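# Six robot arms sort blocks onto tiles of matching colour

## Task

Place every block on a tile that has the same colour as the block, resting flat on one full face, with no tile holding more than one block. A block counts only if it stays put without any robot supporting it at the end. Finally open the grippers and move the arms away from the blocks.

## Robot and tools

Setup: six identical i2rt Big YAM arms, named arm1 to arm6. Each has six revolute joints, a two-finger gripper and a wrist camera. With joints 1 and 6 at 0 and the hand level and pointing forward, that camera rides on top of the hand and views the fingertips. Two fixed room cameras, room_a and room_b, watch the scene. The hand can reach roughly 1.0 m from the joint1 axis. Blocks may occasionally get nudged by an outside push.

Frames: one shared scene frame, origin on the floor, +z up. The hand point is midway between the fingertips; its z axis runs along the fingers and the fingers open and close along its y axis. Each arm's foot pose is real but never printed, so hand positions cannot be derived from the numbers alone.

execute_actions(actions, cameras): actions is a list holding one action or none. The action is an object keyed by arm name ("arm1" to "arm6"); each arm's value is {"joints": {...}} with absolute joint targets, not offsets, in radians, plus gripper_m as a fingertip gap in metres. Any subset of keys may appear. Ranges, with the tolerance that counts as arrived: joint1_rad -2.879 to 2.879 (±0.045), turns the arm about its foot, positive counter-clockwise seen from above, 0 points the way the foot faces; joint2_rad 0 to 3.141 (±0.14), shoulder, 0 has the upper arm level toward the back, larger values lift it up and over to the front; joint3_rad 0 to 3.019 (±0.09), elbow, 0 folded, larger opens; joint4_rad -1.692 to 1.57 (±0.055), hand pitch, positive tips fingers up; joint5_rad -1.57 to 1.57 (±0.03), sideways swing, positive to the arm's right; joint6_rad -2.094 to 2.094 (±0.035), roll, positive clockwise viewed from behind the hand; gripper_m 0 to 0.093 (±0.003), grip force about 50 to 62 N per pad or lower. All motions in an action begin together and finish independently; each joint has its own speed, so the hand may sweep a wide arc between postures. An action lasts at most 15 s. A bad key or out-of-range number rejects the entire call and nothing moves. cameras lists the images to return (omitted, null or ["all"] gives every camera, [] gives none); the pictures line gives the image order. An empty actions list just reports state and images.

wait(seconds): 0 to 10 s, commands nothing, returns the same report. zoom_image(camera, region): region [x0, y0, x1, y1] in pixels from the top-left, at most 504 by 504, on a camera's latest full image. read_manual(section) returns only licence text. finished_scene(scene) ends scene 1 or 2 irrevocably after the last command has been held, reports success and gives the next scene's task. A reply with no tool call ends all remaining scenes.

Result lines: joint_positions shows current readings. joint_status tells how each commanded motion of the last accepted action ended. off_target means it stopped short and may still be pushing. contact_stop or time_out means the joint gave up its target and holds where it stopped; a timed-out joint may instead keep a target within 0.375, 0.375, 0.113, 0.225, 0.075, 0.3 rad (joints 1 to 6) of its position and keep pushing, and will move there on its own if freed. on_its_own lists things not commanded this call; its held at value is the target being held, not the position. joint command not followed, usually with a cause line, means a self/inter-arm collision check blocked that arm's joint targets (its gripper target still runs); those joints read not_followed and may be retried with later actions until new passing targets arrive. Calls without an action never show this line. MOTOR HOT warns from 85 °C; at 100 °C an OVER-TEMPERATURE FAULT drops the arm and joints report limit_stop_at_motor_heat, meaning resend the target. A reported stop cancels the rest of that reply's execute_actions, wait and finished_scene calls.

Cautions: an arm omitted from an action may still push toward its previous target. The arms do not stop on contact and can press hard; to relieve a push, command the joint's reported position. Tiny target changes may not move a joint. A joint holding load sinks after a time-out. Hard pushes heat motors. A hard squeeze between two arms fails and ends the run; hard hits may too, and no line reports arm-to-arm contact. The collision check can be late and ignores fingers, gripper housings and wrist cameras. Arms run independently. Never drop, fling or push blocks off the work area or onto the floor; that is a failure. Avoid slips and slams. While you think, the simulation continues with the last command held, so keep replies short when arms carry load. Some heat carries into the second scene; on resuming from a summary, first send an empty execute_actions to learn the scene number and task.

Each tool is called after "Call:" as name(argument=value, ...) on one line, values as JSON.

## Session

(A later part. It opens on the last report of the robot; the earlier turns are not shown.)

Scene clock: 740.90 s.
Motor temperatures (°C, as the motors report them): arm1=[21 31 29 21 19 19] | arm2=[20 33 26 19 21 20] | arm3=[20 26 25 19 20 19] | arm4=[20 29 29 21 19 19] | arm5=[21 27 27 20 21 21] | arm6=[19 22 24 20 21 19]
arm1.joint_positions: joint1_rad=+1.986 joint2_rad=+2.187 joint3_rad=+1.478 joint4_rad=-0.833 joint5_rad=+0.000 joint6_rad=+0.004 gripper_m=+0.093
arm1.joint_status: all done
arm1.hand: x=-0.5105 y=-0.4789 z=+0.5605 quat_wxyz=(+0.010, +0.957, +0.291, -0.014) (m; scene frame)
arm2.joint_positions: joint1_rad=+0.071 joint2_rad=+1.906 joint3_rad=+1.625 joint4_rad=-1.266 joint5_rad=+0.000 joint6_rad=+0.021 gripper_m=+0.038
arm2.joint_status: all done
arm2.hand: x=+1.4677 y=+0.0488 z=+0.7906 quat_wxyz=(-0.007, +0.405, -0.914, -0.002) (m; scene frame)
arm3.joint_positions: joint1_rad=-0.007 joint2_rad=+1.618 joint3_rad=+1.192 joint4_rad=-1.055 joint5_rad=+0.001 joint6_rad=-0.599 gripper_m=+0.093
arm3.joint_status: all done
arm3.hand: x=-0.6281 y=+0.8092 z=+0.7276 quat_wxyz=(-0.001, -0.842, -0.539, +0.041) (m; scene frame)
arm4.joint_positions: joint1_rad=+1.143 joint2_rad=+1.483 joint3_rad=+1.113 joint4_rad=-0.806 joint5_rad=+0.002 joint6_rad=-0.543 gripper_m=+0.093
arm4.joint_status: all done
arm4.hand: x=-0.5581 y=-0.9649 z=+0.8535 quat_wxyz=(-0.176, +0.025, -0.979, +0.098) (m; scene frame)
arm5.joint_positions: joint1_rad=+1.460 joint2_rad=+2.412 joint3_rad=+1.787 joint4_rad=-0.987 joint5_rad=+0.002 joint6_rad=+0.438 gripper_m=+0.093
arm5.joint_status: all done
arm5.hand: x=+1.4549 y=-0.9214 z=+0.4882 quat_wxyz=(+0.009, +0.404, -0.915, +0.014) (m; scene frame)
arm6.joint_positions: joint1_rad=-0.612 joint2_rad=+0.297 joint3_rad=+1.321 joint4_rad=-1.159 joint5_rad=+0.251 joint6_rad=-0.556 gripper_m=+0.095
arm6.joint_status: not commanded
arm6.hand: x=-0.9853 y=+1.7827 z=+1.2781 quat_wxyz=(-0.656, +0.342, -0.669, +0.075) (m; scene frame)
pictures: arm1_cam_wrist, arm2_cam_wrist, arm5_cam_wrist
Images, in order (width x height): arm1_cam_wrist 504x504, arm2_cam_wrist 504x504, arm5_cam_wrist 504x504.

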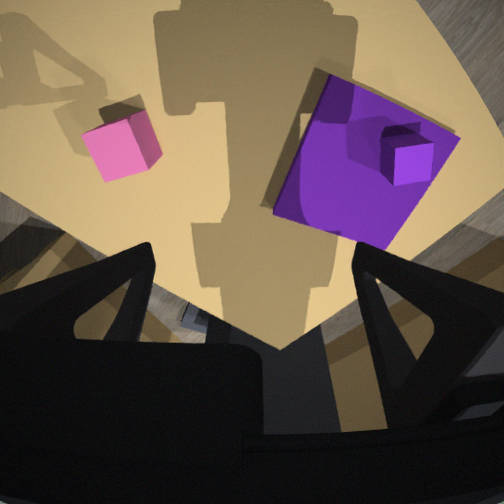

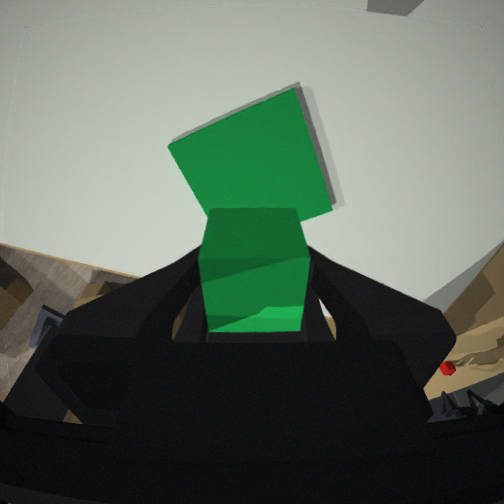

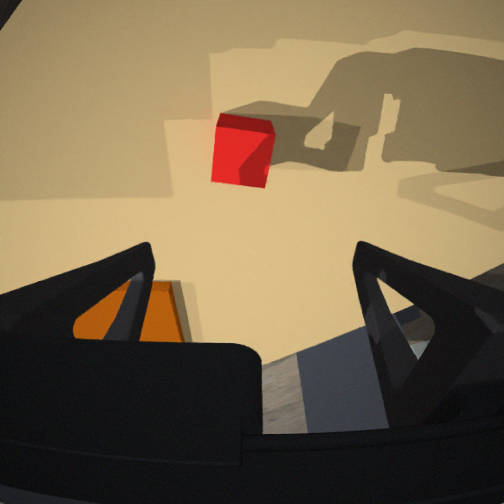

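Call:
zoom_image(camera="arm2_cam_wrist", region=[150, 70, 360, 230])

Call:
zoom_image(camera="arm1_cam_wrist", region=[60, 60, 480, 260])

Call:
zoom_image(camera="arm5_cam_wrist", region=[180, 90, 320, 210])

Region (150, 70, 360, 230) of arm2_cam_wrist's 504x504 image, scaled by 2.400, with more detail than that image has; it fills the top 384 rows of this view, and the rest is white.

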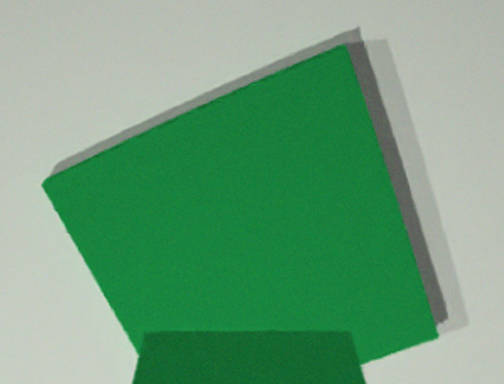

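Region (60, 60, 480, 260) of arm1_cam_wrist's 504x504 image, scaled by 1.200, with more detail than that image has; it fills the top 240 rows of this view, and the rest is white.

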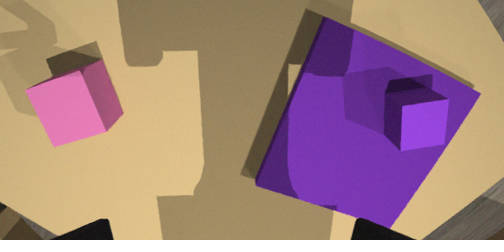

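Region (180, 90, 320, 210) of arm5_cam_wrist's 504x504 image, scaled by 3.600, with more detail than that image has; it fills the top 432 rows of this view, and the rest is white.

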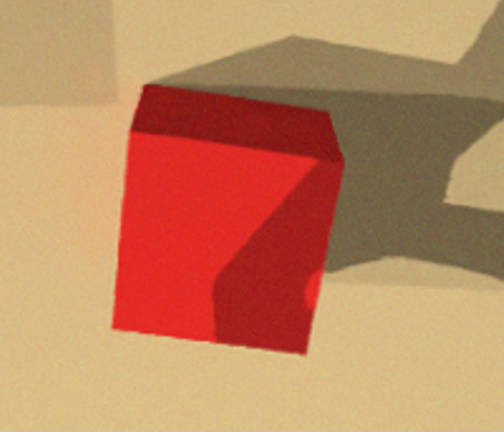

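Call:
execute_actions(actions=[{"arm2": {"joints": {"joint2_rad": 1.975, "joint3_rad": 1.50, "joint4_rad": -1.075}}, "arm1": {"joints": {"joint1_rad": 2.172, "joint2_rad": 2.52, "joint3_rad": 1.675, "joint4_rad": -0.70}}, "arm5": {"joints": {"joint1_rad": 1.45, "joint2_rad": 2.555, "joint3_rad": 1.915, "joint4_rad": -0.865, "joint6_rad": 0.60}}}], cameras=["arm1_cam_wrist", "arm2_cam_wrist", "arm5_cam_wrist"])

Scene clock: 822.80 s.
Motor temperatures (°C, as the motors report them): arm1=[21 31 29 21 19 19] | arm2=[20 33 28 19 21 20] | arm3=[20 26 25 19 20 19] | arm4=[20 26 30 21 19 19] | arm5=[21 29 29 20 21 21] | arm6=[19 22 24 20 21 19]
arm1.joint_positions: joint1_rad=+2.171 joint2_rad=+2.518 joint3_rad=+1.663 joint4_rad=-0.701 joint5_rad=-0.001 joint6_rad=+0.003 gripper_m=+0.093
arm1.joint_status: all done
arm1.hand: x=-0.4623 y=-0.5860 z=+0.4181 quat_wxyz=(+0.009, +0.926, +0.378, -0.008) (m; scene frame)
arm2.joint_positions: joint1_rad=+0.071 joint2_rad=+1.988 joint3_rad=+1.490 joint4_rad=-1.090 joint5_rad=+0.000 joint6_rad=+0.021 gripper_m=+0.038
arm2.joint_status: all done
arm2.hand: x=+1.4576 y=+0.0368 z=+0.6975 quat_wxyz=(+0.012, +0.405, -0.914, +0.007) (m; scene frame)
arm3.joint_positions: joint1_rad=-0.007 joint2_rad=+1.618 joint3_rad=+1.192 joint4_rad=-1.055 joint5_rad=+0.001 joint6_rad=-0.599 gripper_m=+0.093
arm3.joint_status: not commanded
arm3.hand: x=-0.6281 y=+0.8092 z=+0.7276 quat_wxyz=(-0.001, -0.842, -0.539, +0.041) (m; scene frame)
arm4.joint_positions: joint1_rad=+1.143 joint2_rad=+1.483 joint3_rad=+1.113 joint4_rad=-0.806 joint5_rad=+0.002 joint6_rad=-0.543 gripper_m=+0.093
arm4.joint_status: not commanded
arm4.hand: x=-0.5581 y=-0.9649 z=+0.8535 quat_wxyz=(-0.176, +0.025, -0.979, +0.098) (m; scene frame)
arm5.joint_positions: joint1_rad=+1.459 joint2_rad=+2.583 joint3_rad=+1.886 joint4_rad=-0.880 joint5_rad=+0.002 joint6_rad=+0.588 gripper_m=+0.093
arm5.joint_status: all done
arm5.hand: x=+1.4627 y=-0.9010 z=+0.4076 quat_wxyz=(-0.003, +0.334, -0.943, +0.001) (m; scene frame)
arm6.joint_positions: joint1_rad=-0.612 joint2_rad=+0.297 joint3_rad=+1.321 joint4_rad=-1.159 joint5_rad=+0.251 joint6_rad=-0.556 gripper_m=+0.095
arm6.joint_status: not commanded
arm6.hand: x=-0.9853 y=+1.7827 z=+1.2781 quat_wxyz=(-0.656, +0.342, -0.669, +0.075) (m; scene frame)
pictures: arm1_cam_wrist, arm2_cam_wrist, arm5_cam_wrist
Images, in order (width x height): arm1_cam_wrist 504x504, arm2_cam_wrist 504x504, arm5_cam_wrist 504x504.

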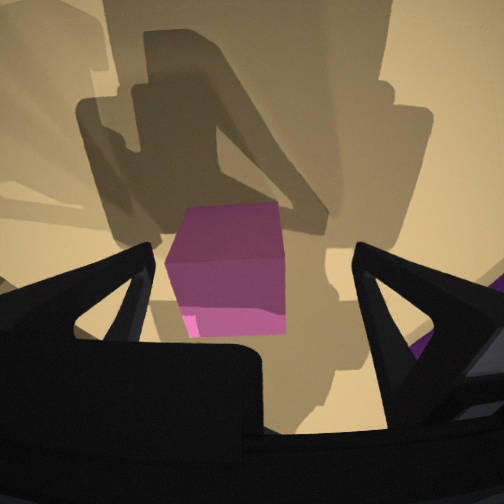

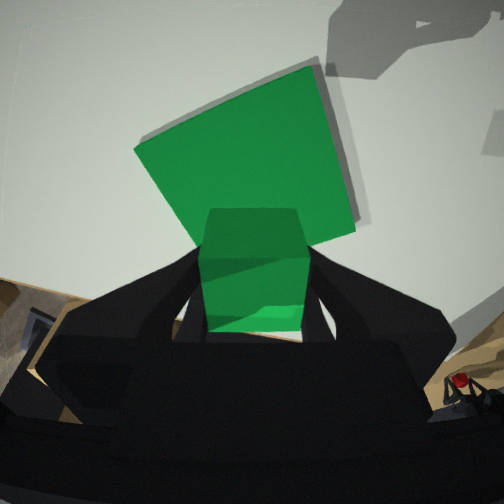

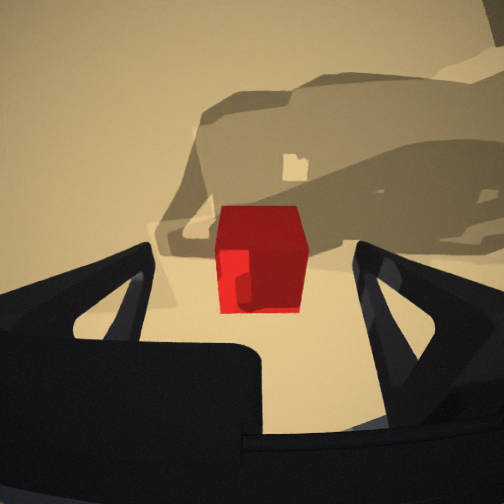

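Call:
zoom_image(camera="arm2_cam_wrist", region=[120, 50, 380, 260])

Region (120, 50, 380, 260) of arm2_cam_wrist's 504x504 image, scaled by 1.938, with more detail than that image has; it fills the top 407 rows of this view, and the rest is white.

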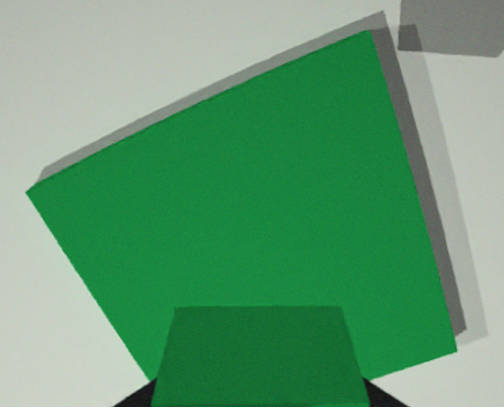

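Call:
execute_actions(actions=[{"arm2": {"joints": {"joint2_rad": 2.078, "joint3_rad": 1.322, "joint4_rad": -0.767}}, "arm1": {"joints": {"joint1_rad": 2.20, "gripper_m": 0.025}}, "arm5": {"joints": {"gripper_m": 0.016}}}], cameras=["arm1_cam_wrist", "arm2_cam_wrist", "arm5_cam_wrist"])

Scene clock: 841.90 s.
Motor temperatures (°C, as the motors report them): arm1=[21 31 29 21 19 19] | arm2=[20 33 28 19 21 20] | arm3=[20 25 25 19 20 19] | arm4=[20 26 30 21 19 19] | arm5=[21 30 29 20 21 21] | arm6=[19 22 24 20 21 19]
arm1.joint_positions: joint1_rad=+2.197 joint2_rad=+2.518 joint3_rad=+1.663 joint4_rad=-0.701 joint5_rad=+0.000 joint6_rad=+0.003 gripper_m=+0.041
arm1.joint_status: gripper_m off_target (ended at +0.041, target +0.025); the others done
arm1.hand: x=-0.4509 y=-0.5973 z=+0.4183 quat_wxyz=(+0.009, +0.921, +0.390, -0.008) (m; scene frame)
arm2.joint_positions: joint1_rad=+0.071 joint2_rad=+2.099 joint3_rad=+1.306 joint4_rad=-0.782 joint5_rad=+0.000 joint6_rad=+0.021 gripper_m=+0.038
arm2.joint_status: all done
arm2.hand: x=+1.4374 y=+0.0130 z=+0.5827 quat_wxyz=(+0.006, +0.405, -0.914, +0.004) (m; scene frame)
arm3.joint_positions: joint1_rad=-0.007 joint2_rad=+1.618 joint3_rad=+1.192 joint4_rad=-1.055 joint5_rad=+0.001 joint6_rad=-0.599 gripper_m=+0.093
arm3.joint_status: not commanded
arm3.hand: x=-0.6281 y=+0.8092 z=+0.7276 quat_wxyz=(-0.001, -0.842, -0.539, +0.041) (m; scene frame)
arm4.joint_positions: joint1_rad=+1.143 joint2_rad=+1.483 joint3_rad=+1.113 joint4_rad=-0.806 joint5_rad=+0.002 joint6_rad=-0.543 gripper_m=+0.093
arm4.joint_status: not commanded
arm4.hand: x=-0.5581 y=-0.9649 z=+0.8535 quat_wxyz=(-0.176, +0.025, -0.979, +0.098) (m; scene frame)
arm5.joint_positions: joint1_rad=+1.459 joint2_rad=+2.583 joint3_rad=+1.886 joint4_rad=-0.880 joint5_rad=+0.001 joint6_rad=+0.589 gripper_m=+0.031
arm5.joint_status: gripper_m off_target (ended at +0.031, target +0.016)
arm5.hand: x=+1.4626 y=-0.9010 z=+0.4076 quat_wxyz=(-0.003, +0.333, -0.943, +0.000) (m; scene frame)
arm6.joint_positions: joint1_rad=-0.612 joint2_rad=+0.297 joint3_rad=+1.321 joint4_rad=-1.159 joint5_rad=+0.251 joint6_rad=-0.556 gripper_m=+0.095
arm6.joint_status: not commanded
arm6.hand: x=-0.9853 y=+1.7827 z=+1.2781 quat_wxyz=(-0.656, +0.342, -0.669, +0.075) (m; scene frame)
pictures: arm1_cam_wrist, arm2_cam_wrist, arm5_cam_wrist
Images, in order (width x height): arm1_cam_wrist 504x504, arm2_cam_wrist 504x504, arm5_cam_wrist 504x504.

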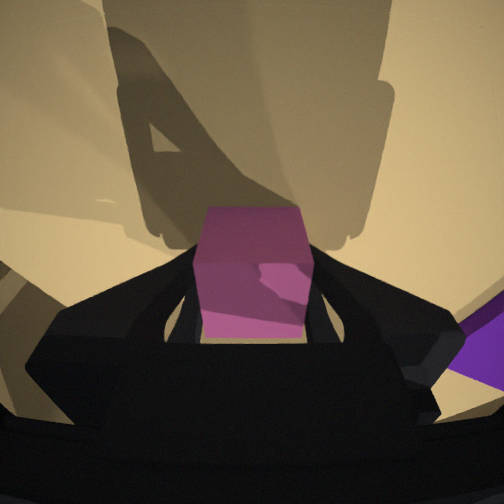

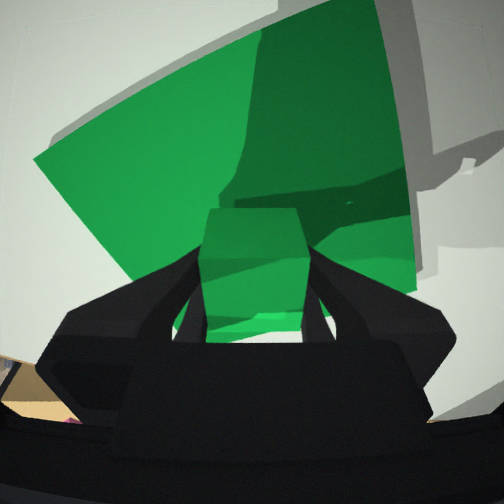

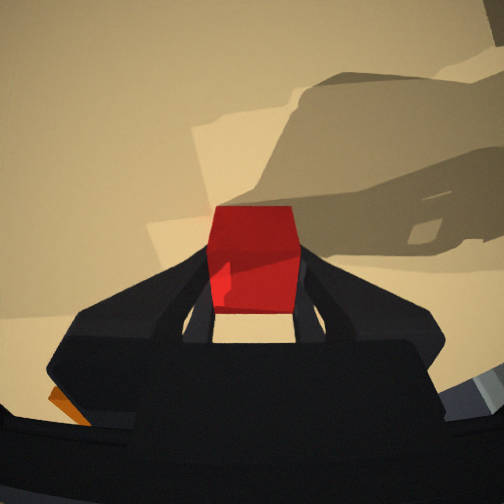

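Call:
execute_actions(actions=[{"arm2": {"joints": {"gripper_m": 0.093, "joint2_rad": 1.93, "joint4_rad": -0.95}}, "arm1": {"joints": {"joint1_rad": 1.6, "joint2_rad": 2.19, "joint3_rad": 1.49, "joint4_rad": -0.87}}, "arm5": {"joints": {"joint1_rad": 0.87, "joint2_rad": 2.22, "joint3_rad": 1.76, "joint4_rad": -1.12, "joint6_rad": 0.15}}}], cameras=["arm2_cam_wrist"])

Scene clock: 862.63 s.
Motor temperatures (°C, as the motors report them): arm1=[21 32 29 21 19 19] | arm2=[20 33 28 19 21 20] | arm3=[20 25 25 19 20 19] | arm4=[20 26 30 21 19 19] | arm5=[21 30 28 20 21 21] | arm6=[19 22 24 20 21 19]
arm1.joint_positions: joint1_rad=+1.608 joint2_rad=+2.182 joint3_rad=+1.490 joint4_rad=-0.862 joint5_rad=+0.002 joint6_rad=+0.003 gripper_m=+0.041
arm1.joint_status: all done
arm1.hand: x=-0.5983 y=-0.2730 z=+0.5642 quat_wxyz=(+0.006, +0.994, +0.106, -0.008) (m; scene frame)
arm2.joint_positions: joint1_rad=+0.071 joint2_rad=+1.926 joint3_rad=+1.306 joint4_rad=-0.936 joint5_rad=+0.000 joint6_rad=+0.021 gripper_m=+0.093
arm2.joint_status: all done
arm2.hand: x=+1.4334 y=+0.0088 z=+0.6713 quat_wxyz=(-0.003, +0.405, -0.914, +0.000) (m; scene frame)
arm3.joint_positions: joint1_rad=-0.007 joint2_rad=+1.618 joint3_rad=+1.192 joint4_rad=-1.055 joint5_rad=+0.001 joint6_rad=-0.599 gripper_m=+0.093
arm3.joint_status: not commanded
arm3.hand: x=-0.6281 y=+0.8092 z=+0.7276 quat_wxyz=(-0.001, -0.842, -0.539, +0.041) (m; scene frame)
arm4.joint_positions: joint1_rad=+1.143 joint2_rad=+1.483 joint3_rad=+1.113 joint4_rad=-0.806 joint5_rad=+0.002 joint6_rad=-0.543 gripper_m=+0.093
arm4.joint_status: not commanded
arm4.hand: x=-0.5581 y=-0.9649 z=+0.8535 quat_wxyz=(-0.176, +0.025, -0.979, +0.098) (m; scene frame)
arm5.joint_positions: joint1_rad=+0.872 joint2_rad=+2.237 joint3_rad=+1.755 joint4_rad=-1.106 joint5_rad=+0.002 joint6_rad=+0.162 gripper_m=+0.031
arm5.joint_status: all done
arm5.hand: x=+1.7613 y=-1.1370 z=+0.5885 quat_wxyz=(+0.004, +0.257, -0.966, +0.001) (m; scene frame)
arm6.joint_positions: joint1_rad=-0.612 joint2_rad=+0.297 joint3_rad=+1.321 joint4_rad=-1.159 joint5_rad=+0.251 joint6_rad=-0.556 gripper_m=+0.095
arm6.joint_status: not commanded
arm6.hand: x=-0.9853 y=+1.7827 z=+1.2781 quat_wxyz=(-0.656, +0.342, -0.669, +0.075) (m; scene frame)
pictures: arm2_cam_wrist
Images, in order (width x height): arm2_cam_wrist 504x504.

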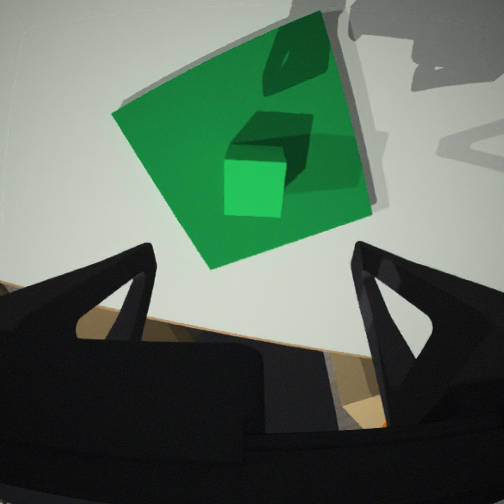

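Call:
execute_actions(actions=[{"arm2": {"joints": {"joint1_rad": 2.06, "joint2_rad": 2.09, "joint3_rad": 1.465, "joint4_rad": -0.90}}, "arm1": {"joints": {"joint1_rad": -0.35}}, "arm5": {"joints": {"joint1_rad": -1.05, "joint2_rad": 1.91, "joint3_rad": 1.62, "joint4_rad": -1.28}}}], cameras=["arm2_cam_wrist", "arm5_cam_wrist"])

Scene clock: 877.20 s.
Motor temperatures (°C, as the motors report them): arm1=[21 31 29 21 19 19] | arm2=[20 33 28 19 21 20] | arm3=[20 25 25 19 20 19] | arm4=[20 25 30 21 19 19] | arm5=[21 30 28 20 21 21] | arm6=[19 22 24 20 21 19]
arm1.joint_positions: joint1_rad=-0.357 joint2_rad=+2.182 joint3_rad=+1.490 joint4_rad=-0.862 joint5_rad=+0.000 joint6_rad=+0.003 gripper_m=+0.041
arm1.joint_status: all done
arm1.hand: x=+0.0868 y=+0.4365 z=+0.5581 quat_wxyz=(-0.004, +0.640, -0.768, +0.000) (m; scene frame)
arm2.joint_positions: joint1_rad=+2.071 joint2_rad=+2.092 joint3_rad=+1.447 joint4_rad=-0.904 joint5_rad=+0.000 joint6_rad=+0.023 gripper_m=+0.093
arm2.joint_status: all done
arm2.hand: x=+0.5277 y=-0.2274 z=+0.6327 quat_wxyz=(+0.003, +0.988, -0.155, -0.012) (m; scene frame)
arm3.joint_positions: joint1_rad=-0.007 joint2_rad=+1.618 joint3_rad=+1.192 joint4_rad=-1.055 joint5_rad=+0.001 joint6_rad=-0.599 gripper_m=+0.093
arm3.joint_status: not commanded
arm3.hand: x=-0.6281 y=+0.8092 z=+0.7276 quat_wxyz=(-0.001, -0.842, -0.539, +0.041) (m; scene frame)
arm4.joint_positions: joint1_rad=+1.143 joint2_rad=+1.483 joint3_rad=+1.113 joint4_rad=-0.806 joint5_rad=+0.002 joint6_rad=-0.543 gripper_m=+0.093
arm4.joint_status: not commanded
arm4.hand: x=-0.5581 y=-0.9649 z=+0.8535 quat_wxyz=(-0.176, +0.025, -0.979, +0.098) (m; scene frame)
arm5.joint_positions: joint1_rad=-1.054 joint2_rad=+1.936 joint3_rad=+1.611 joint4_rad=-1.266 joint5_rad=+0.000 joint6_rad=+0.159 gripper_m=+0.031
arm5.joint_status: all done
arm5.hand: x=+1.4454 y=-2.0899 z=+0.7079 quat_wxyz=(+0.009, -0.645, -0.764, -0.010) (m; scene frame)
arm6.joint_positions: joint1_rad=-0.612 joint2_rad=+0.297 joint3_rad=+1.321 joint4_rad=-1.159 joint5_rad=+0.251 joint6_rad=-0.556 gripper_m=+0.095
arm6.joint_status: not commanded
arm6.hand: x=-0.9853 y=+1.7827 z=+1.2781 quat_wxyz=(-0.656, +0.342, -0.669, +0.075) (m; scene frame)
pictures: arm2_cam_wrist, arm5_cam_wrist
Images, in order (width x height): arm2_cam_wrist 504x504, arm5_cam_wrist 504x504.

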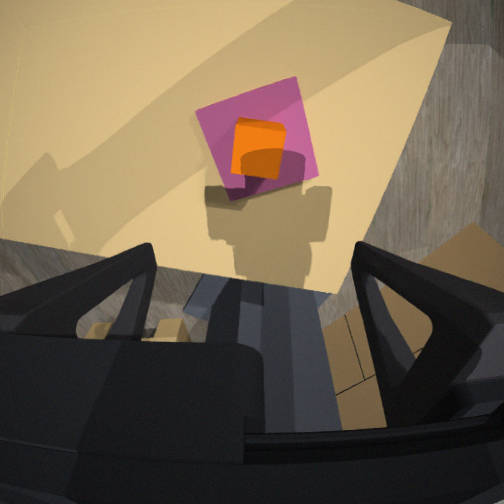

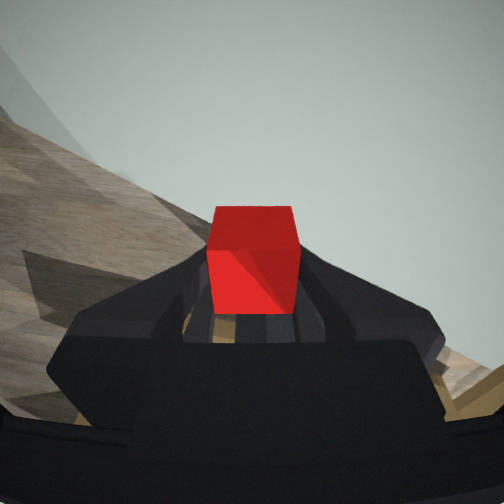

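Call:
zoom_image(camera="arm2_cam_wrist", region=[180, 60, 340, 210])

Region (180, 60, 340, 210) of arm2_cam_wrist's 504x504 image, scaled by 3.150, with more detail than that image has; it fills the top 472 rows of this view, and the rest is white.

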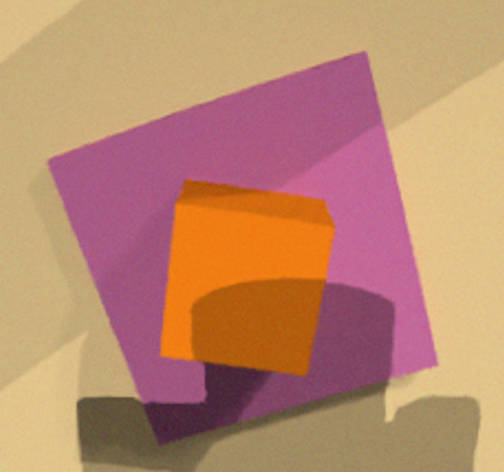

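Call:
execute_actions(actions=[{"arm2": {"joints": {"joint1_rad": 2.05, "joint2_rad": 2.465, "joint3_rad": 1.51, "joint4_rad": -0.57, "joint6_rad": 0.15}}, "arm5": {"joints": {"joint1_rad": -1.70, "joint2_rad": 1.985, "joint3_rad": 1.555, "joint4_rad": -1.092}}}], cameras=["arm2_cam_wrist", "arm5_cam_wrist"])

Scene clock: 914.97 s.
Motor temperatures (°C, as the motors report them): arm1=[21 31 29 21 19 19] | arm2=[20 33 29 19 21 20] | arm3=[20 25 25 19 20 19] | arm4=[20 25 30 21 19 19] | arm5=[21 29 28 20 21 21] | arm6=[19 22 24 20 21 19]
arm1.joint_positions: joint1_rad=-0.357 joint2_rad=+2.182 joint3_rad=+1.490 joint4_rad=-0.862 joint5_rad=+0.000 joint6_rad=+0.003 gripper_m=+0.041
arm1.joint_status: not commanded
arm1.hand: x=+0.0868 y=+0.4365 z=+0.5581 quat_wxyz=(-0.004, +0.640, -0.768, +0.000) (m; scene frame)
arm2.joint_positions: joint1_rad=+2.061 joint2_rad=+2.496 joint3_rad=+1.494 joint4_rad=-0.585 joint5_rad=+0.000 joint6_rad=+0.140 gripper_m=+0.093
arm2.joint_status: all done
arm2.hand: x=+0.5409 y=-0.2279 z=+0.4195 quat_wxyz=(+0.005, +0.976, -0.217, +0.007) (m; scene frame)
arm3.joint_positions: joint1_rad=-0.007 joint2_rad=+1.618 joint3_rad=+1.192 joint4_rad=-1.055 joint5_rad=+0.001 joint6_rad=-0.599 gripper_m=+0.093
arm3.joint_status: not commanded
arm3.hand: x=-0.6281 y=+0.8092 z=+0.7276 quat_wxyz=(-0.001, -0.842, -0.539, +0.041) (m; scene frame)
arm4.joint_positions: joint1_rad=+1.143 joint2_rad=+1.483 joint3_rad=+1.113 joint4_rad=-0.806 joint5_rad=+0.002 joint6_rad=-0.543 gripper_m=+0.093
arm4.joint_status: not commanded
arm4.hand: x=-0.5581 y=-0.9649 z=+0.8535 quat_wxyz=(-0.176, +0.025, -0.979, +0.098) (m; scene frame)
arm5.joint_positions: joint1_rad=-1.693 joint2_rad=+2.012 joint3_rad=+1.558 joint4_rad=-1.101 joint5_rad=+0.002 joint6_rad=+0.159 gripper_m=+0.031
arm5.joint_status: all done
arm5.hand: x=+1.0780 y=-2.1051 z=+0.6437 quat_wxyz=(-0.003, -0.853, -0.522, +0.002) (m; scene frame)
arm6.joint_positions: joint1_rad=-0.612 joint2_rad=+0.297 joint3_rad=+1.321 joint4_rad=-1.159 joint5_rad=+0.251 joint6_rad=-0.556 gripper_m=+0.095
arm6.joint_status: not commanded
arm6.hand: x=-0.9853 y=+1.7827 z=+1.2781 quat_wxyz=(-0.656, +0.342, -0.669, +0.075) (m; scene frame)
pictures: arm2_cam_wrist, arm5_cam_wrist
Images, in order (width x height): arm2_cam_wrist 504x504, arm5_cam_wrist 504x504.

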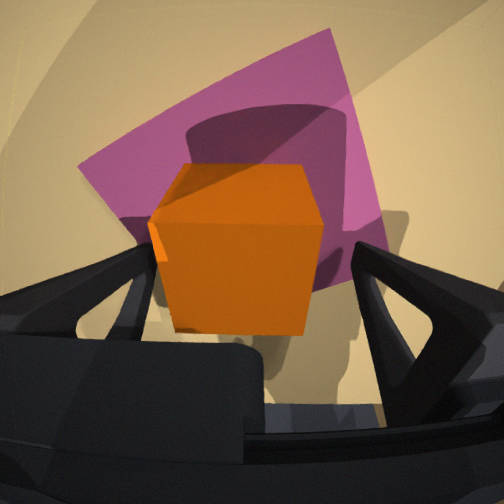

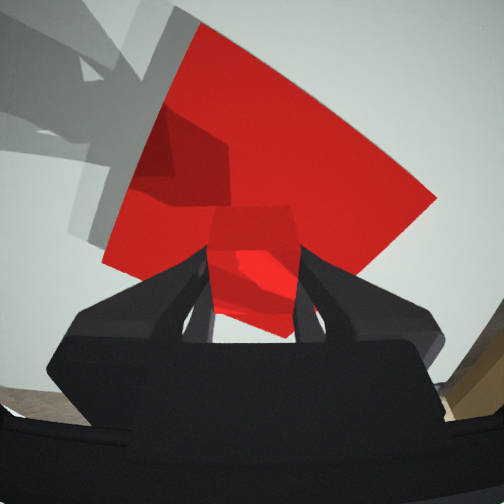

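Call:
execute_actions(actions=[{"arm2": {"joints": {"joint3_rad": 1.54, "gripper_m": 0.031}}, "arm5": {"joints": {"joint3_rad": 1.497, "joint4_rad": -1.025}}}], cameras=["arm2_cam_wrist", "arm5_cam_wrist"])

Scene clock: 934.27 s.
Motor temperatures (°C, as the motors report them): arm1=[21 31 29 21 19 19] | arm2=[20 33 28 19 21 20] | arm3=[20 25 25 19 20 19] | arm4=[20 25 30 21 19 19] | arm5=[21 29 28 20 21 21] | arm6=[19 22 24 20 21 19]
arm1.joint_positions: joint1_rad=-0.357 joint2_rad=+2.182 joint3_rad=+1.490 joint4_rad=-0.862 joint5_rad=+0.000 joint6_rad=+0.003 gripper_m=+0.041
arm1.joint_status: not commanded
arm1.hand: x=+0.0868 y=+0.4365 z=+0.5581 quat_wxyz=(-0.004, +0.640, -0.768, +0.000) (m; scene frame)
arm2.joint_positions: joint1_rad=+2.061 joint2_rad=+2.496 joint3_rad=+1.498 joint4_rad=-0.585 joint5_rad=-0.001 joint6_rad=+0.141 gripper_m=+0.048
arm2.joint_status: gripper_m off_target (ended at +0.048, target +0.031); the others done
arm2.hand: x=+0.5390 y=-0.2275 z=+0.4202 quat_wxyz=(+0.006, +0.976, -0.217, +0.005) (m; scene frame)
arm3.joint_positions: joint1_rad=-0.007 joint2_rad=+1.618 joint3_rad=+1.192 joint4_rad=-1.055 joint5_rad=+0.001 joint6_rad=-0.599 gripper_m=+0.093
arm3.joint_status: not commanded
arm3.hand: x=-0.6281 y=+0.8092 z=+0.7276 quat_wxyz=(-0.001, -0.842, -0.539, +0.041) (m; scene frame)
arm4.joint_positions: joint1_rad=+1.143 joint2_rad=+1.483 joint3_rad=+1.113 joint4_rad=-0.806 joint5_rad=+0.002 joint6_rad=-0.543 gripper_m=+0.093
arm4.joint_status: not commanded
arm4.hand: x=-0.5581 y=-0.9649 z=+0.8535 quat_wxyz=(-0.176, +0.025, -0.979, +0.098) (m; scene frame)
arm5.joint_positions: joint1_rad=-1.693 joint2_rad=+2.006 joint3_rad=+1.495 joint4_rad=-1.042 joint5_rad=+0.002 joint6_rad=+0.159 gripper_m=+0.031
arm5.joint_status: all done
arm5.hand: x=+1.0816 y=-2.0943 z=+0.6261 quat_wxyz=(-0.003, -0.853, -0.522, +0.003) (m; scene frame)
arm6.joint_positions: joint1_rad=-0.612 joint2_rad=+0.297 joint3_rad=+1.321 joint4_rad=-1.159 joint5_rad=+0.251 joint6_rad=-0.556 gripper_m=+0.095
arm6.joint_status: not commanded
arm6.hand: x=-0.9853 y=+1.7827 z=+1.2781 quat_wxyz=(-0.656, +0.342, -0.669, +0.075) (m; scene frame)
pictures: arm2_cam_wrist, arm5_cam_wrist
Images, in order (width x height): arm2_cam_wrist 504x504, arm5_cam_wrist 504x504.

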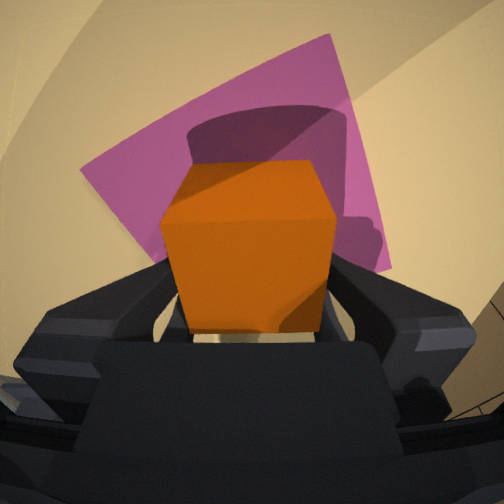

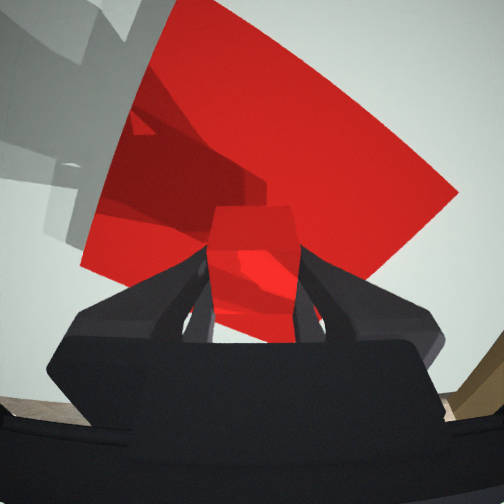

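Call:
execute_actions(actions=[{"arm2": {"joints": {"joint1_rad": -2.08, "joint2_rad": 2.04, "joint3_rad": 1.46, "joint4_rad": -0.995, "joint6_rad": -0.58}}, "arm1": {"joints": {"joint1_rad": -1.915, "joint2_rad": 2.37, "joint3_rad": 1.46, "joint4_rad": -0.645, "joint6_rad": -0.15}}, "arm5": {"joints": {"joint3_rad": 1.462, "joint4_rad": -1.0}}}], cameras=["arm1_cam_wrist", "arm2_cam_wrist", "arm5_cam_wrist"])

Scene clock: 967.43 s.
Motor temperatures (°C, as the motors report them): arm1=[21 31 29 21 19 19] | arm2=[20 34 28 19 21 20] | arm3=[20 25 25 19 20 19] | arm4=[20 25 30 21 19 19] | arm5=[21 29 27 20 21 21] | arm6=[19 22 24 20 21 19]
arm1.joint_positions: joint1_rad=-1.924 joint2_rad=+2.362 joint3_rad=+1.464 joint4_rad=-0.641 joint5_rad=+0.001 joint6_rad=-0.142 gripper_m=+0.041
arm1.joint_status: all done
arm1.hand: x=+0.5574 y=-0.2501 z=+0.4586 quat_wxyz=(-0.017, -0.016, -1.000, +0.008) (m; scene frame)
arm2.joint_positions: joint1_rad=-2.090 joint2_rad=+2.038 joint3_rad=+1.461 joint4_rad=-0.982 joint5_rad=+0.001 joint6_rad=-0.570 gripper_m=+0.048
arm2.joint_status: all done
arm2.hand: x=+1.2334 y=-0.9485 z=+0.6709 quat_wxyz=(-0.003, -0.360, -0.933, +0.010) (m; scene frame)
arm3.joint_positions: joint1_rad=-0.007 joint2_rad=+1.618 joint3_rad=+1.192 joint4_rad=-1.055 joint5_rad=+0.001 joint6_rad=-0.599 gripper_m=+0.093
arm3.joint_status: not commanded
arm3.hand: x=-0.6281 y=+0.8092 z=+0.7276 quat_wxyz=(-0.001, -0.842, -0.539, +0.041) (m; scene frame)
arm4.joint_positions: joint1_rad=+1.143 joint2_rad=+1.483 joint3_rad=+1.113 joint4_rad=-0.806 joint5_rad=+0.002 joint6_rad=-0.543 gripper_m=+0.093
arm4.joint_status: not commanded
arm4.hand: x=-0.5581 y=-0.9649 z=+0.8535 quat_wxyz=(-0.176, +0.025, -0.979, +0.098) (m; scene frame)
arm5.joint_positions: joint1_rad=-1.693 joint2_rad=+2.005 joint3_rad=+1.464 joint4_rad=-1.016 joint5_rad=+0.002 joint6_rad=+0.159 gripper_m=+0.031
arm5.joint_status: all done
arm5.hand: x=+1.0838 y=-2.0874 z=+0.6166 quat_wxyz=(-0.002, -0.853, -0.522, +0.001) (m; scene frame)
arm6.joint_positions: joint1_rad=-0.612 joint2_rad=+0.297 joint3_rad=+1.321 joint4_rad=-1.159 joint5_rad=+0.251 joint6_rad=-0.556 gripper_m=+0.095
arm6.joint_status: not commanded
arm6.hand: x=-0.9853 y=+1.7827 z=+1.2781 quat_wxyz=(-0.656, +0.342, -0.669, +0.075) (m; scene frame)
pictures: arm1_cam_wrist, arm2_cam_wrist, arm5_cam_wrist
Images, in order (width x height): arm1_cam_wrist 504x504, arm2_cam_wrist 504x504, arm5_cam_wrist 504x504.

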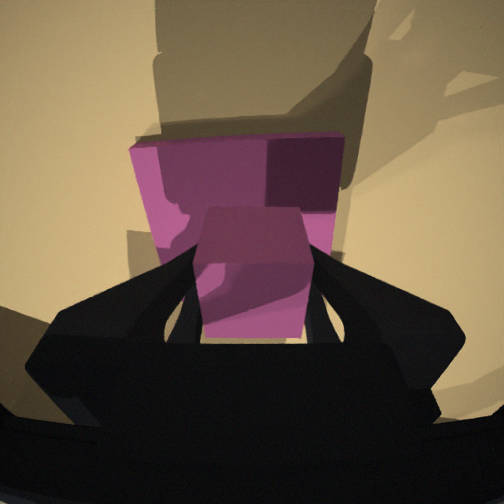

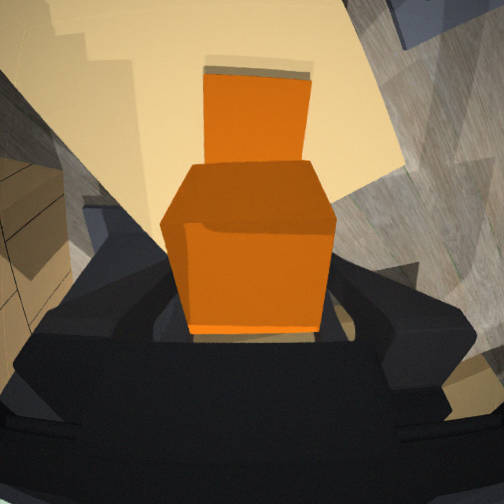

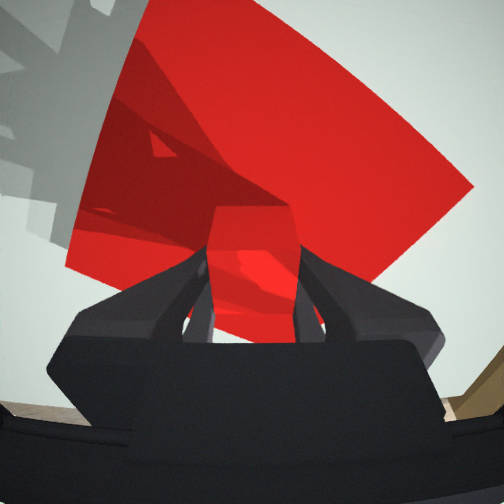

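Call:
execute_actions(actions=[{"arm2": {"joints": {"joint1_rad": -2.12, "joint2_rad": 2.458, "joint4_rad": -0.55}}, "arm1": {"joints": {"joint1_rad": -1.90, "joint2_rad": 2.415}}, "arm5": {"joints": {"gripper_m": 0.093, "joint2_rad": 1.82, "joint4_rad": -1.2}}}], cameras=["arm1_cam_wrist", "arm2_cam_wrist", "arm5_cam_wrist"])

Scene clock: 987.40 s.
Motor temperatures (°C, as the motors report them): arm1=[21 31 28 21 19 19] | arm2=[20 33 28 19 21 20] | arm3=[20 25 25 19 20 19] | arm4=[20 24 30 21 19 19] | arm5=[21 29 27 20 21 21] | arm6=[19 22 24 20 21 19]
arm1.joint_positions: joint1_rad=-1.906 joint2_rad=+2.407 joint3_rad=+1.464 joint4_rad=-0.641 joint5_rad=+0.001 joint6_rad=-0.143 gripper_m=+0.041
arm1.joint_status: all done
arm1.hand: x=+0.5442 y=-0.2379 z=+0.4337 quat_wxyz=(+0.005, -0.007, -1.000, +0.005) (m; scene frame)
arm2.joint_positions: joint1_rad=-2.113 joint2_rad=+2.481 joint3_rad=+1.447 joint4_rad=-0.566 joint5_rad=+0.002 joint6_rad=-0.573 gripper_m=+0.048
arm2.joint_status: all done
arm2.hand: x=+1.2137 y=-0.9295 z=+0.4221 quat_wxyz=(+0.009, -0.369, -0.929, -0.006) (m; scene frame)
arm3.joint_positions: joint1_rad=-0.007 joint2_rad=+1.618 joint3_rad=+1.192 joint4_rad=-1.055 joint5_rad=+0.001 joint6_rad=-0.599 gripper_m=+0.093
arm3.joint_status: not commanded
arm3.hand: x=-0.6281 y=+0.8092 z=+0.7276 quat_wxyz=(-0.001, -0.842, -0.539, +0.041) (m; scene frame)
arm4.joint_positions: joint1_rad=+1.143 joint2_rad=+1.483 joint3_rad=+1.113 joint4_rad=-0.806 joint5_rad=+0.002 joint6_rad=-0.543 gripper_m=+0.093
arm4.joint_status: not commanded
arm4.hand: x=-0.5581 y=-0.9649 z=+0.8535 quat_wxyz=(-0.176, +0.025, -0.979, +0.098) (m; scene frame)
arm5.joint_positions: joint1_rad=-1.693 joint2_rad=+1.824 joint3_rad=+1.458 joint4_rad=-1.185 joint5_rad=+0.002 joint6_rad=+0.159 gripper_m=+0.093
arm5.joint_status: all done
arm5.hand: x=+1.0924 y=-2.0599 z=+0.7113 quat_wxyz=(-0.004, -0.853, -0.522, +0.003) (m; scene frame)
arm6.joint_positions: joint1_rad=-0.612 joint2_rad=+0.297 joint3_rad=+1.321 joint4_rad=-1.159 joint5_rad=+0.251 joint6_rad=-0.556 gripper_m=+0.095
arm6.joint_status: not commanded
arm6.hand: x=-0.9853 y=+1.7827 z=+1.2781 quat_wxyz=(-0.656, +0.342, -0.669, +0.075) (m; scene frame)
pictures: arm1_cam_wrist, arm2_cam_wrist, arm5_cam_wrist
Images, in order (width x height): arm1_cam_wrist 504x504, arm2_cam_wrist 504x504, arm5_cam_wrist 504x504.

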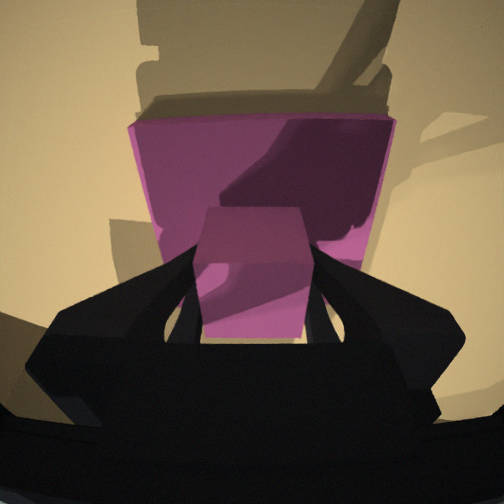

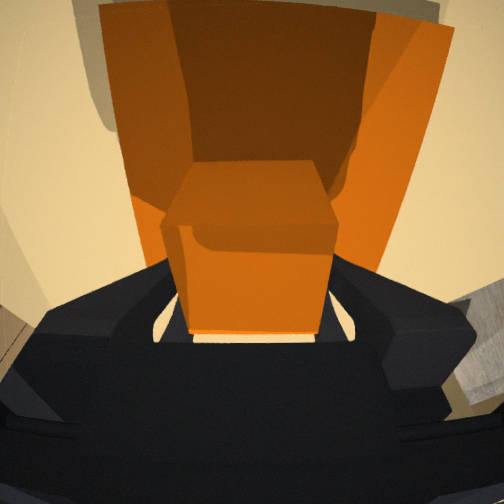

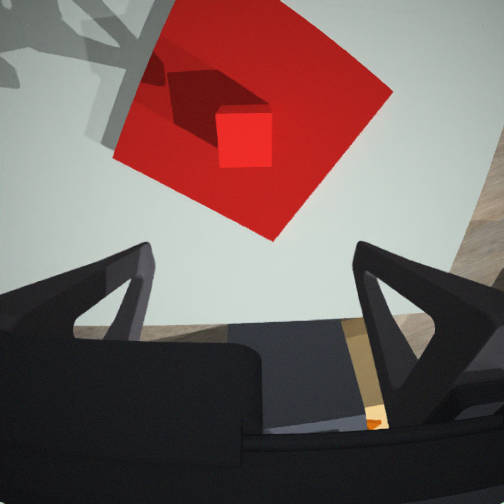

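Call:
execute_actions(actions=[{"arm2": {"joints": {"gripper_m": 0.093, "joint2_rad": 2.27, "joint4_rad": -0.77}}, "arm1": {"joints": {"gripper_m": 0.093, "joint2_rad": 2.22, "joint4_rad": -0.83}}}])

Scene clock: 996.50 s.
Motor temperatures (°C, as the motors report them): arm1=[21 31 28 21 19 19] | arm2=[20 33 28 19 21 20] | arm3=[20 24 25 19 20 19] | arm4=[20 24 30 21 19 19] | arm5=[21 29 27 20 21 21] | arm6=[19 22 24 20 21 19]
arm1.joint_positions: joint1_rad=-1.906 joint2_rad=+2.205 joint3_rad=+1.454 joint4_rad=-0.822 joint5_rad=+0.001 joint6_rad=-0.143 gripper_m=+0.093
arm1.joint_status: all done
arm1.hand: x=+0.5534 y=-0.2382 z=+0.5433 quat_wxyz=(+0.000, -0.007, -1.000, +0.006) (m; scene frame)
arm2.joint_positions: joint1_rad=-2.113 joint2_rad=+2.260 joint3_rad=+1.447 joint4_rad=-0.756 joint5_rad=+0.002 joint6_rad=-0.573 gripper_m=+0.093
arm2.joint_status: all done
arm2.hand: x=+1.2208 y=-0.9550 z=+0.5435 quat_wxyz=(+0.000, -0.369, -0.929, +0.007) (m; scene frame)
arm3.joint_positions: joint1_rad=-0.007 joint2_rad=+1.618 joint3_rad=+1.192 joint4_rad=-1.055 joint5_rad=+0.001 joint6_rad=-0.599 gripper_m=+0.093
arm3.joint_status: not commanded
arm3.hand: x=-0.6281 y=+0.8092 z=+0.7276 quat_wxyz=(-0.001, -0.842, -0.539, +0.041) (m; scene frame)
arm4.joint_positions: joint1_rad=+1.143 joint2_rad=+1.483 joint3_rad=+1.113 joint4_rad=-0.806 joint5_rad=+0.002 joint6_rad=-0.543 gripper_m=+0.093
arm4.joint_status: not commanded
arm4.hand: x=-0.5581 y=-0.9649 z=+0.8535 quat_wxyz=(-0.176, +0.025, -0.979, +0.098) (m; scene frame)
arm5.joint_positions: joint1_rad=-1.693 joint2_rad=+1.824 joint3_rad=+1.458 joint4_rad=-1.185 joint5_rad=+0.002 joint6_rad=+0.159 gripper_m=+0.093
arm5.joint_status: not commanded
arm5.hand: x=+1.0924 y=-2.0599 z=+0.7113 quat_wxyz=(-0.004, -0.853, -0.522, +0.003) (m; scene frame)
arm6.joint_positions: joint1_rad=-0.612 joint2_rad=+0.297 joint3_rad=+1.321 joint4_rad=-1.159 joint5_rad=+0.251 joint6_rad=-0.556 gripper_m=+0.095
arm6.joint_status: not commanded
arm6.hand: x=-0.9853 y=+1.7827 z=+1.2781 quat_wxyz=(-0.656, +0.342, -0.669, +0.075) (m; scene frame)
pictures: arm1_cam_wrist, arm2_cam_wrist, arm3_cam_wrist, arm4_cam_wrist, arm5_cam_wrist, arm6_cam_wrist, room_a, room_b
Images, in order (width x height): arm1_cam_wrist 504x504, arm2_cam_wrist 504x504, arm3_cam_wrist 504x504, arm4_cam_wrist 504x504, arm5_cam_wrist 504x504, arm6_cam_wrist 504x504, room_a 504x504, room_b 504x504.

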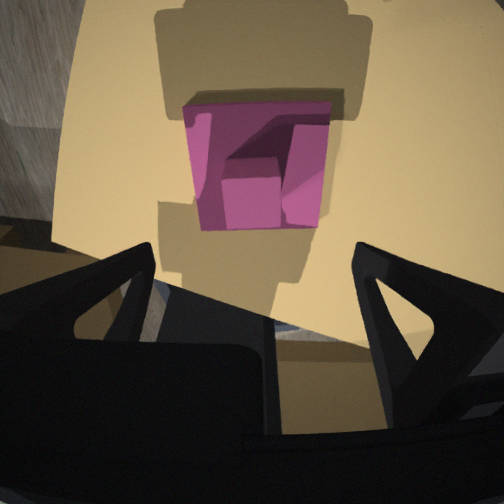

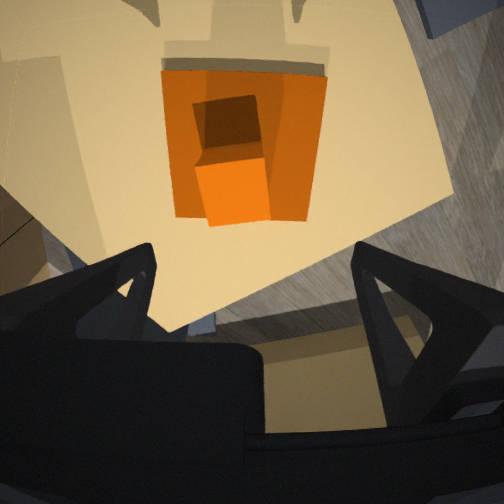

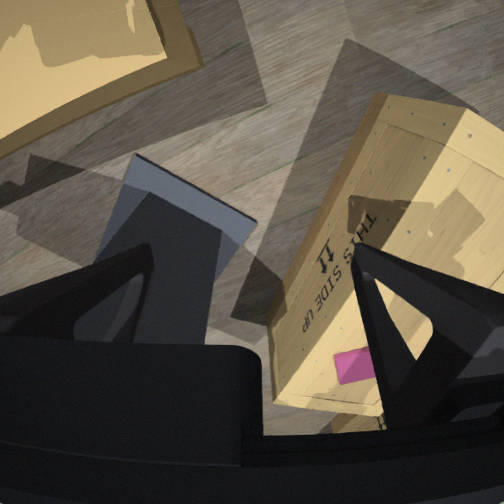

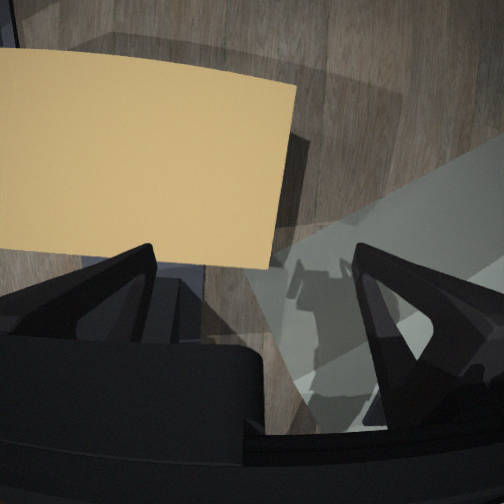

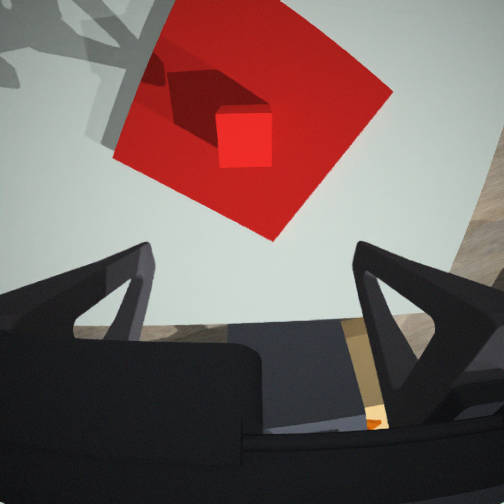

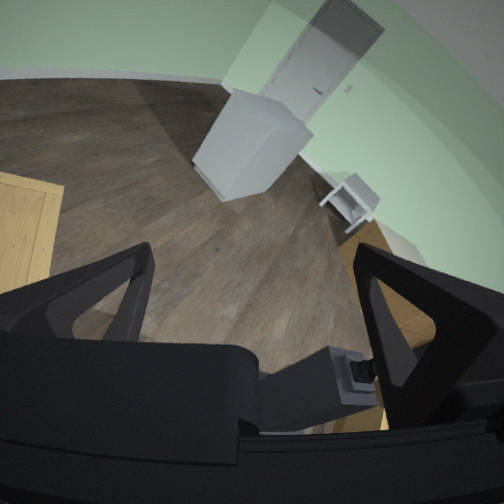

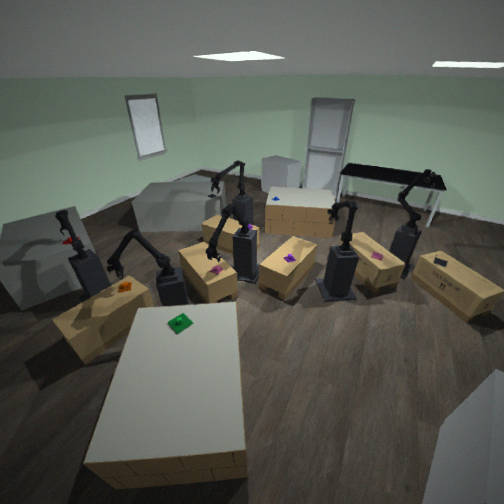

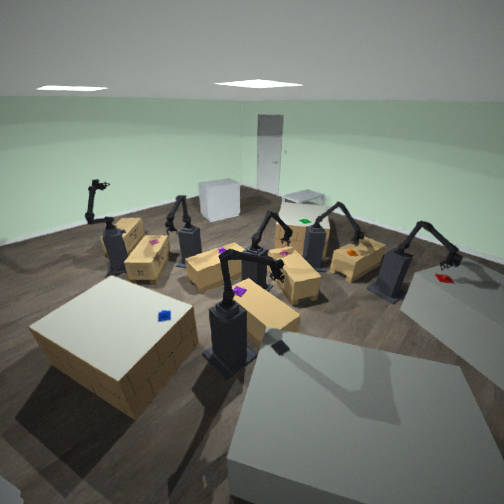

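Call:
zoom_image(camera="room_b", region=[100, 200, 340, 370])

Call:
zoom_image(camera="room_a", region=[190, 170, 480, 310])

Region (100, 200, 340, 370) of room_b's 504x504 image, scaled by 2.100, with more detail than that image has; it fills the top 357 rows of this view, and the rest is white.

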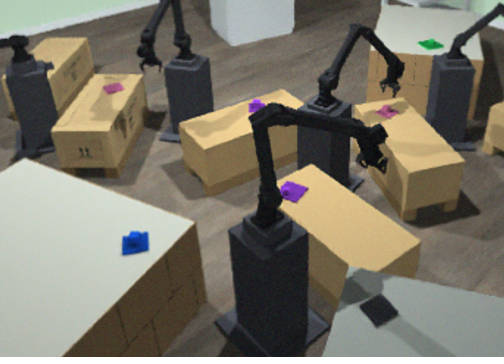

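Region (190, 170, 480, 310) of room_a's 504x504 image, scaled by 1.738, with more detail than that image has; it fills the top 243 rows of this view, and the rest is white.

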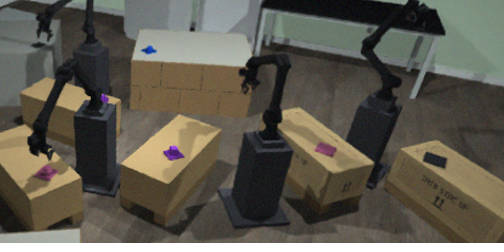

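All blocks appear to be on their tiles.

Call:
finished_scene(scene=2)

The scene is finished: the task was done.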